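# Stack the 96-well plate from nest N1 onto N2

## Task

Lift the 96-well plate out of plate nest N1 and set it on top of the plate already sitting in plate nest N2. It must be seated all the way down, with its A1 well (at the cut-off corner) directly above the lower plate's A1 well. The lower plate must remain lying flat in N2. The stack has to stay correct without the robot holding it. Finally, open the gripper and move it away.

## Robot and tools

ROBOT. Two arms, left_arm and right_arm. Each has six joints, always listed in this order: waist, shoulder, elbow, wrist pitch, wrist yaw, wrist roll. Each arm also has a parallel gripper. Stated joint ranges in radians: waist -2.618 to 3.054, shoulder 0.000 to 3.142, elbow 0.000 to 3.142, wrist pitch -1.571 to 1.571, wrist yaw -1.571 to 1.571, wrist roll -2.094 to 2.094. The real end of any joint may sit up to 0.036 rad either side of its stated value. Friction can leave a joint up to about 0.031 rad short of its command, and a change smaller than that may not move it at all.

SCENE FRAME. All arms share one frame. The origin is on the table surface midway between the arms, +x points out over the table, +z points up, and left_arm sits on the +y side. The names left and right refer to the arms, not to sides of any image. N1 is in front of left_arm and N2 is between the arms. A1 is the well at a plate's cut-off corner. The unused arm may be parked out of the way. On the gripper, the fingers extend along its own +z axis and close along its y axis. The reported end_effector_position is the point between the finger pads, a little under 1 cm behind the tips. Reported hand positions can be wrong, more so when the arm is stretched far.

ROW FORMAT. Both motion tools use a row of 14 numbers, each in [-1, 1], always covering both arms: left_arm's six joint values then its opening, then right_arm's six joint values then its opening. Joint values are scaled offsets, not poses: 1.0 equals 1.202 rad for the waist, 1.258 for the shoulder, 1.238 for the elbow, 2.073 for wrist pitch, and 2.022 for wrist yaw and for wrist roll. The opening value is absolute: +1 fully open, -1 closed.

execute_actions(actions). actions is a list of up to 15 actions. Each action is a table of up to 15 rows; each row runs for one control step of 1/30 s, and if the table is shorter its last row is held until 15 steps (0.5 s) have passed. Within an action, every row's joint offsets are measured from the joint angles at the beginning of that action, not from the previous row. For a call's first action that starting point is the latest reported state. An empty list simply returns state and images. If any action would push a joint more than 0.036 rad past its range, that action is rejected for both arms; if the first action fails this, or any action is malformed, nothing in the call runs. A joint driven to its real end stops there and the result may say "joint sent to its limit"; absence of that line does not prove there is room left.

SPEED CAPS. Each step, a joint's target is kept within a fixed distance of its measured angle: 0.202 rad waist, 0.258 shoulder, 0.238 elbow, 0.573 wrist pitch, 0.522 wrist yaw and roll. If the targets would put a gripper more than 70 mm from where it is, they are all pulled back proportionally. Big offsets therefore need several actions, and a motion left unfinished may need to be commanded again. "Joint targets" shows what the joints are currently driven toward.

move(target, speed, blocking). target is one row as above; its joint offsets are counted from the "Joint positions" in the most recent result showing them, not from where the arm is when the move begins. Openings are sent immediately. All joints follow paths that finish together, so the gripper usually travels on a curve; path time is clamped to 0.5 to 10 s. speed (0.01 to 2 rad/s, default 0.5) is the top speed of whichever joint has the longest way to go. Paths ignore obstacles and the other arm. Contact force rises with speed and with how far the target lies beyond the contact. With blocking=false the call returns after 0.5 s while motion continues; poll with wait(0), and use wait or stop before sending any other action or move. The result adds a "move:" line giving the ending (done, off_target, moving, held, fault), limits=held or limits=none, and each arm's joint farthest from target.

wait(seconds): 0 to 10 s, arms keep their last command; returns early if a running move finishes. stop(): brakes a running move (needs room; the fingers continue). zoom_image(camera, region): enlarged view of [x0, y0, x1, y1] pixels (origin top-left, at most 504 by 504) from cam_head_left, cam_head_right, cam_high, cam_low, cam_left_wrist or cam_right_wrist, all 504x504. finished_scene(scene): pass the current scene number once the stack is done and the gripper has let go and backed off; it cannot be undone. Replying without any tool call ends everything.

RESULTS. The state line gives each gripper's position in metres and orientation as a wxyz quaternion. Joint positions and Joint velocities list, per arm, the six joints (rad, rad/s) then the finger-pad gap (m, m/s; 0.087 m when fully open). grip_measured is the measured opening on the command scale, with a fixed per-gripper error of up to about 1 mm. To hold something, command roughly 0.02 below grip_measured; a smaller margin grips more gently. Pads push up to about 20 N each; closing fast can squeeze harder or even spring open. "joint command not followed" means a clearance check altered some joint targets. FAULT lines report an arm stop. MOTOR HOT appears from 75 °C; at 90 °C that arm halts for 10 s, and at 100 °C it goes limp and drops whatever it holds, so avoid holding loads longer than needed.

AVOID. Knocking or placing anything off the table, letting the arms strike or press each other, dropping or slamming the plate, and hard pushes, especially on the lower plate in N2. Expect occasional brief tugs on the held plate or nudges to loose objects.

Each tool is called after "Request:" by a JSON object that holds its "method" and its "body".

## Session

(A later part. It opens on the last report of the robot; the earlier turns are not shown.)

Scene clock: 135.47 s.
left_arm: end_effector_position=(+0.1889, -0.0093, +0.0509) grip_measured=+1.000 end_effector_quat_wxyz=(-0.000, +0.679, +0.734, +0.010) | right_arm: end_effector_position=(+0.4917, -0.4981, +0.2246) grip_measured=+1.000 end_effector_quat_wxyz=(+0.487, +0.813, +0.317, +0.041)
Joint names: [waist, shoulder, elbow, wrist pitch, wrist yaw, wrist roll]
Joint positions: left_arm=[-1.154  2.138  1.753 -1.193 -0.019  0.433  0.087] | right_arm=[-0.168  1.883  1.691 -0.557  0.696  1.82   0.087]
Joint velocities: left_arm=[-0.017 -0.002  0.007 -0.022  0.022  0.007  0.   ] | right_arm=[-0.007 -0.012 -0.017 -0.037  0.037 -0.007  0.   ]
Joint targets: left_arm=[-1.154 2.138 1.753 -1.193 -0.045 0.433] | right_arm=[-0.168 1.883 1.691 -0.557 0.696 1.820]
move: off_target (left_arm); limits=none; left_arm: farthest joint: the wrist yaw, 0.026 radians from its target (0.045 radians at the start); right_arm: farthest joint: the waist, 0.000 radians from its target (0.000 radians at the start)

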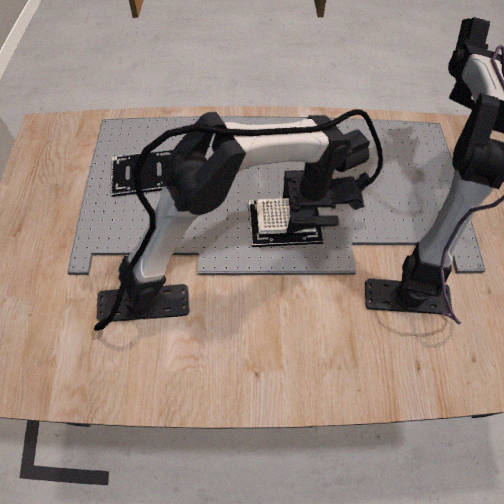

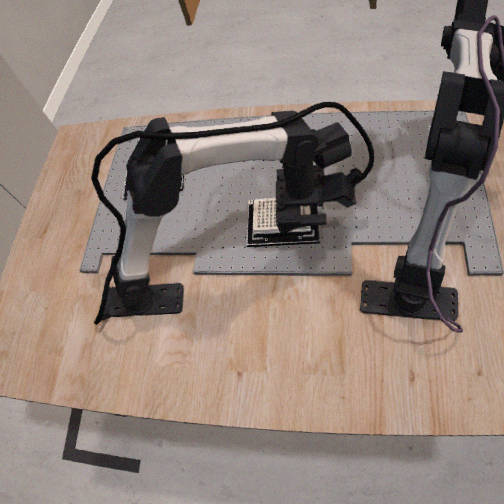

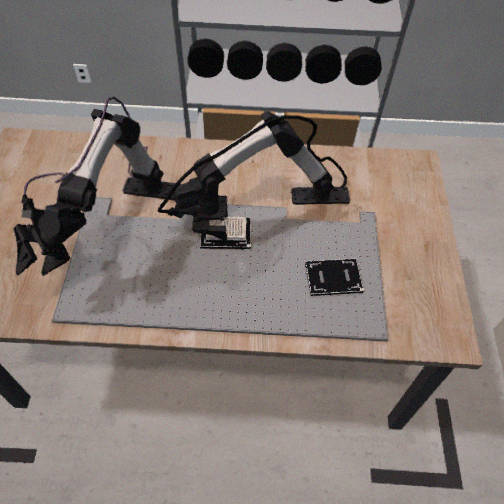

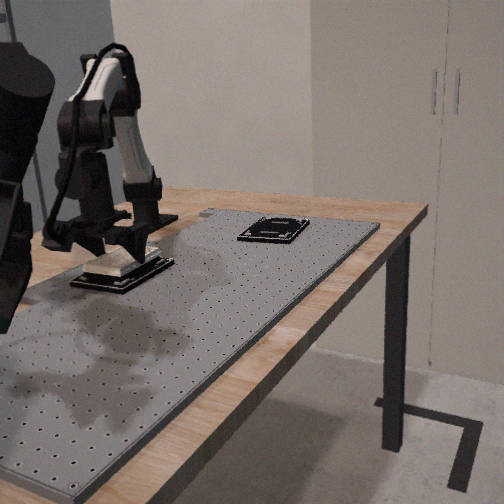

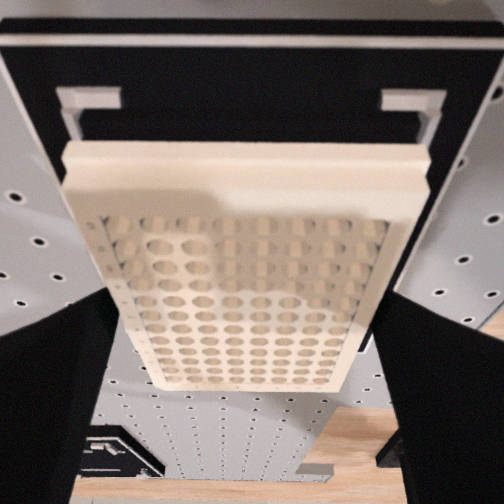

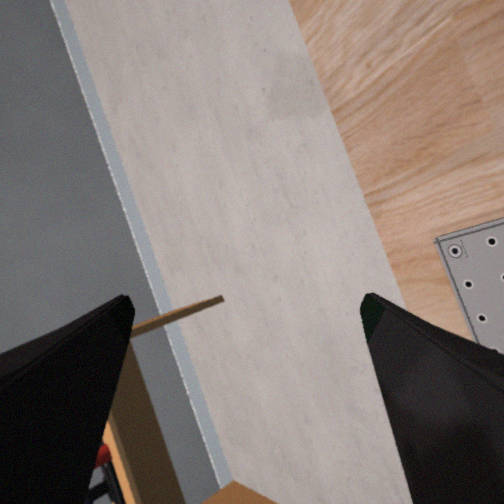

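Request:
{"method": "move", "body": {"target": [0,0,0,0,0.011,0,1,0,0,0,0,0,0,1], "speed": 0.1}}

Request:
{"method": "move", "body": {"target": [0,-0.45,0,-0.08,0,0,1,0,0,0,0,0,0,1], "speed": 0.5}}

Request:
{"method": "zoom_image", "body": {"camera": "cam_low", "region": [65,230,185,300]}}

Scene clock: 138.97 s.
left_arm: end_effector_position=(+0.1870, -0.0104, +0.0507) grip_measured=+1.000 end_effector_quat_wxyz=(-0.002, +0.679, +0.734, +0.004) | right_arm: end_effector_position=(+0.4917, -0.4981, +0.2246) grip_measured=+1.000 end_effector_quat_wxyz=(+0.487, +0.813, +0.317, +0.041)
Joint names: [waist, shoulder, elbow, wrist pitch, wrist yaw, wrist roll]
Joint positions: left_arm=[-1.154  2.138  1.753 -1.193 -0.007  0.433  0.087] | right_arm=[-0.168  1.883  1.691 -0.557  0.696  1.82   0.087]
Joint velocities: left_arm=[ 0.012  0.007  0.007  0.051 -0.037 -0.051  0.   ] | right_arm=[ 0.017 -0.027 -0.007  0.022 -0.051 -0.007  0.   ]
Joint targets: left_arm=[-1.154 2.138 1.753 -1.193 0.003 0.433] | right_arm=[-0.168 1.883 1.691 -0.557 0.696 1.820]
move: done; limits=none; left_arm: farthest joint: the wrist yaw, 0.010 radians from its target (0.023 radians at the start); right_arm: farthest joint: the waist, 0.000 radians from its target (0.000 radians at the start)

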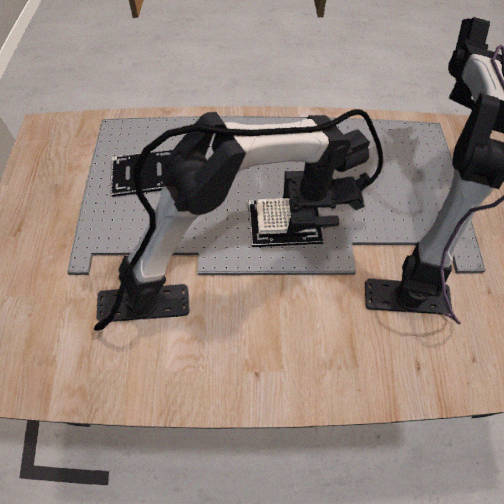

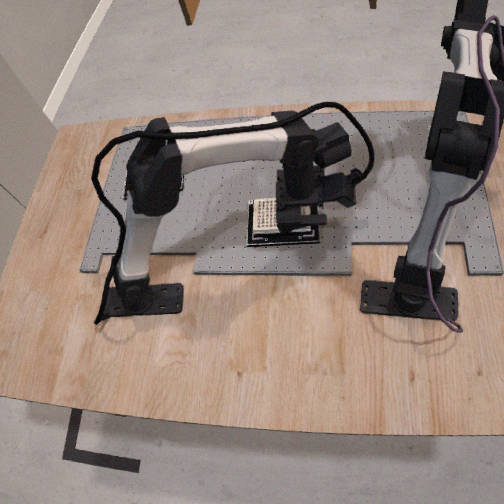

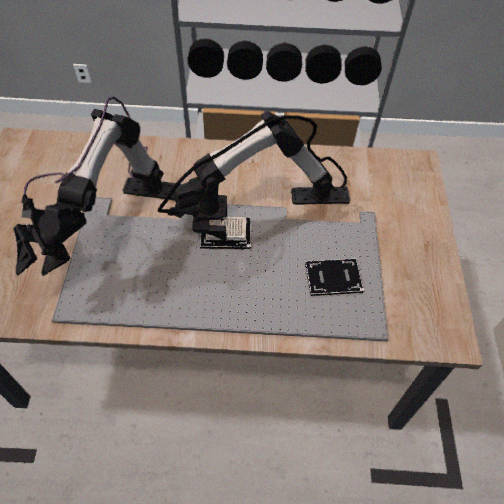

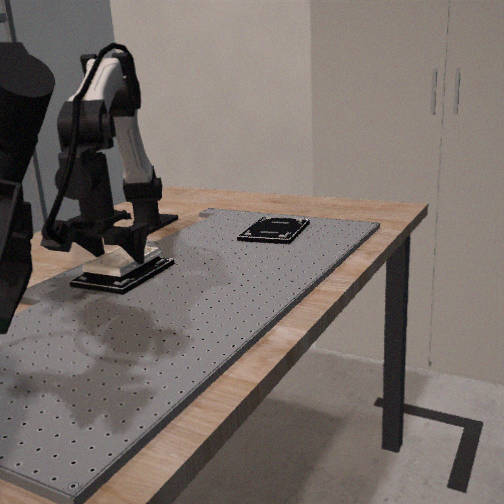

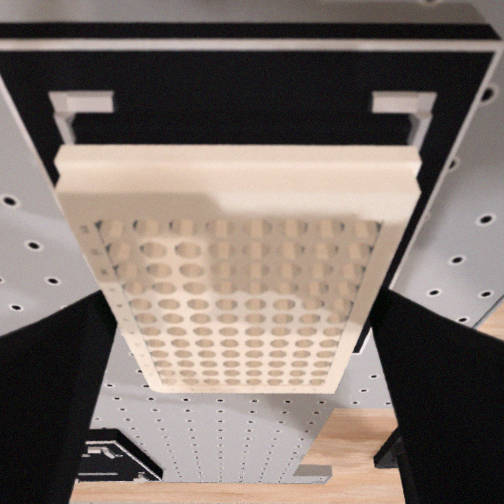

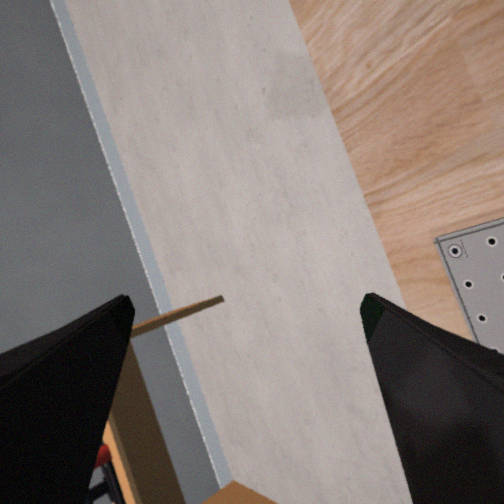

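Scene clock: 140.67 s.
left_arm: end_effector_position=(+0.1592, +0.0395, +0.2367) grip_measured=+1.000 end_effector_quat_wxyz=(+0.194, +0.665, +0.719, -0.059) | right_arm: end_effector_position=(+0.4917, -0.4981, +0.2246) grip_measured=+1.000 end_effector_quat_wxyz=(+0.487, +0.813, +0.317, +0.041)
Joint names: [waist, shoulder, elbow, wrist pitch, wrist yaw, wrist roll]
Joint positions: left_arm=[-1.154  1.572  1.753 -1.344 -0.007  0.433  0.087] | right_arm=[-0.168  1.883  1.691 -0.557  0.696  1.82   0.087]
Joint velocities: left_arm=[-0.007 -0.007 -0.007  0.066  0.081 -0.007  0.   ] | right_arm=[-0.007  0.017  0.007  0.007  0.007  0.022  0.   ]
Joint targets: left_arm=[-1.154 1.572 1.753 -1.359 -0.007 0.433] | right_arm=[-0.168 1.883 1.691 -0.557 0.696 1.820]
move: done; limits=none; left_arm: farthest joint: the wrist pitch, 0.015 radians from its target (0.166 radians at the start); right_arm: farthest joint: the waist, 0.000 radians from its target (0.000 radians at the start)

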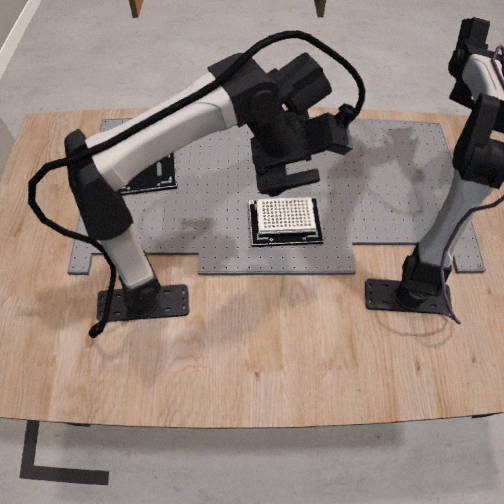

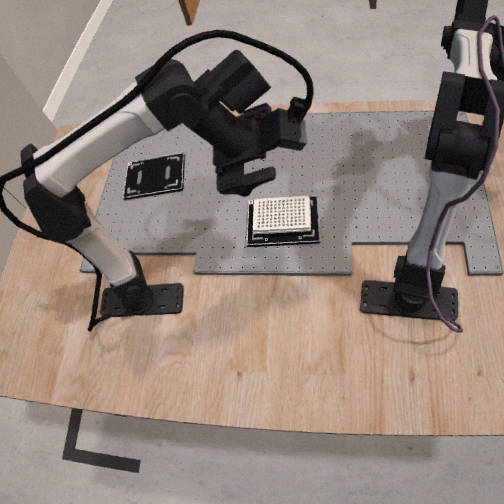

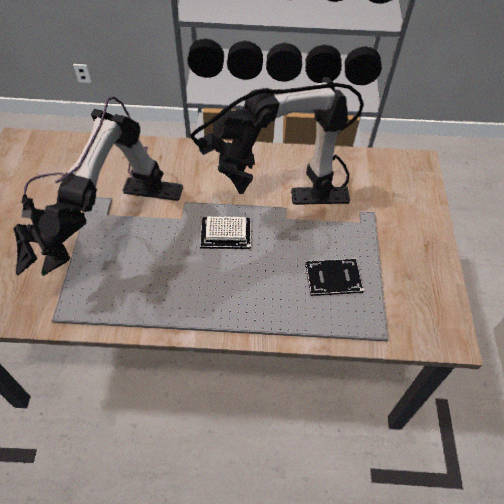

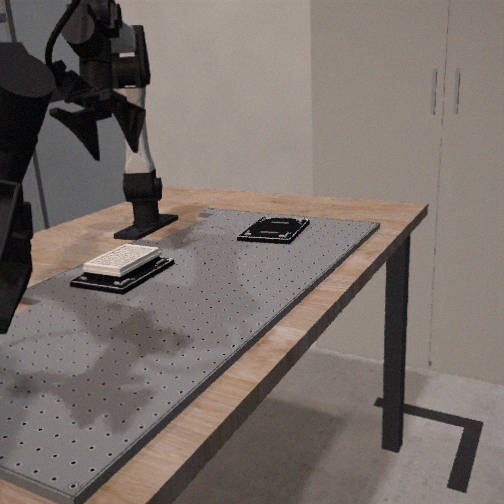

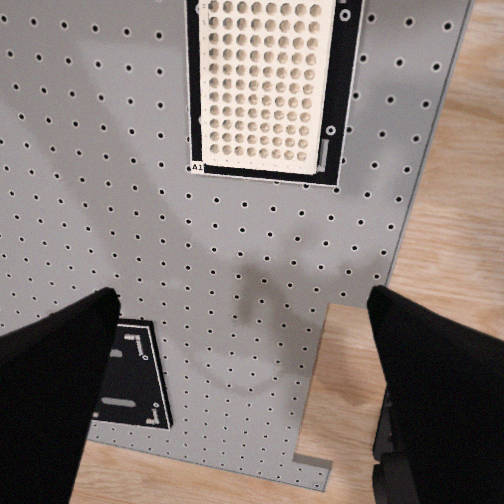

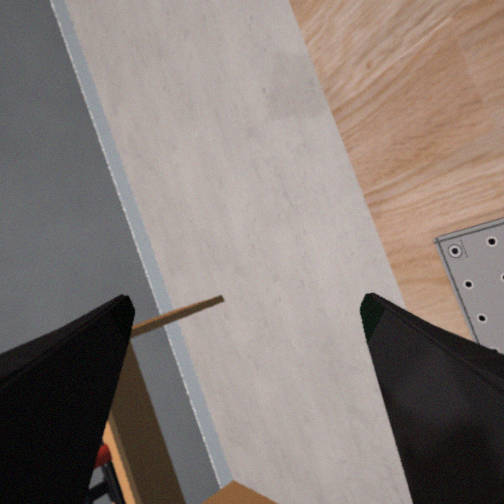

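Region (65, 230, 185, 300) of cam_low's 504x504 image, scaled by 4.200, with more detail than that image has; it fills the top 294 rows of this view, and the rest is white.

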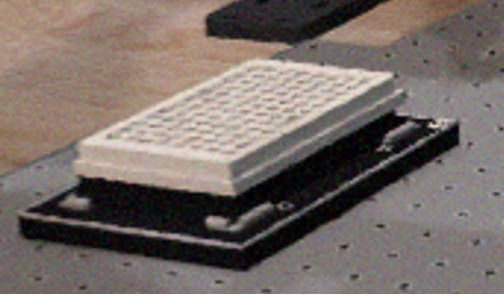

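Request:
{"method": "finished_scene", "body": {"scene": 1}}

The scene is finished: the task was done.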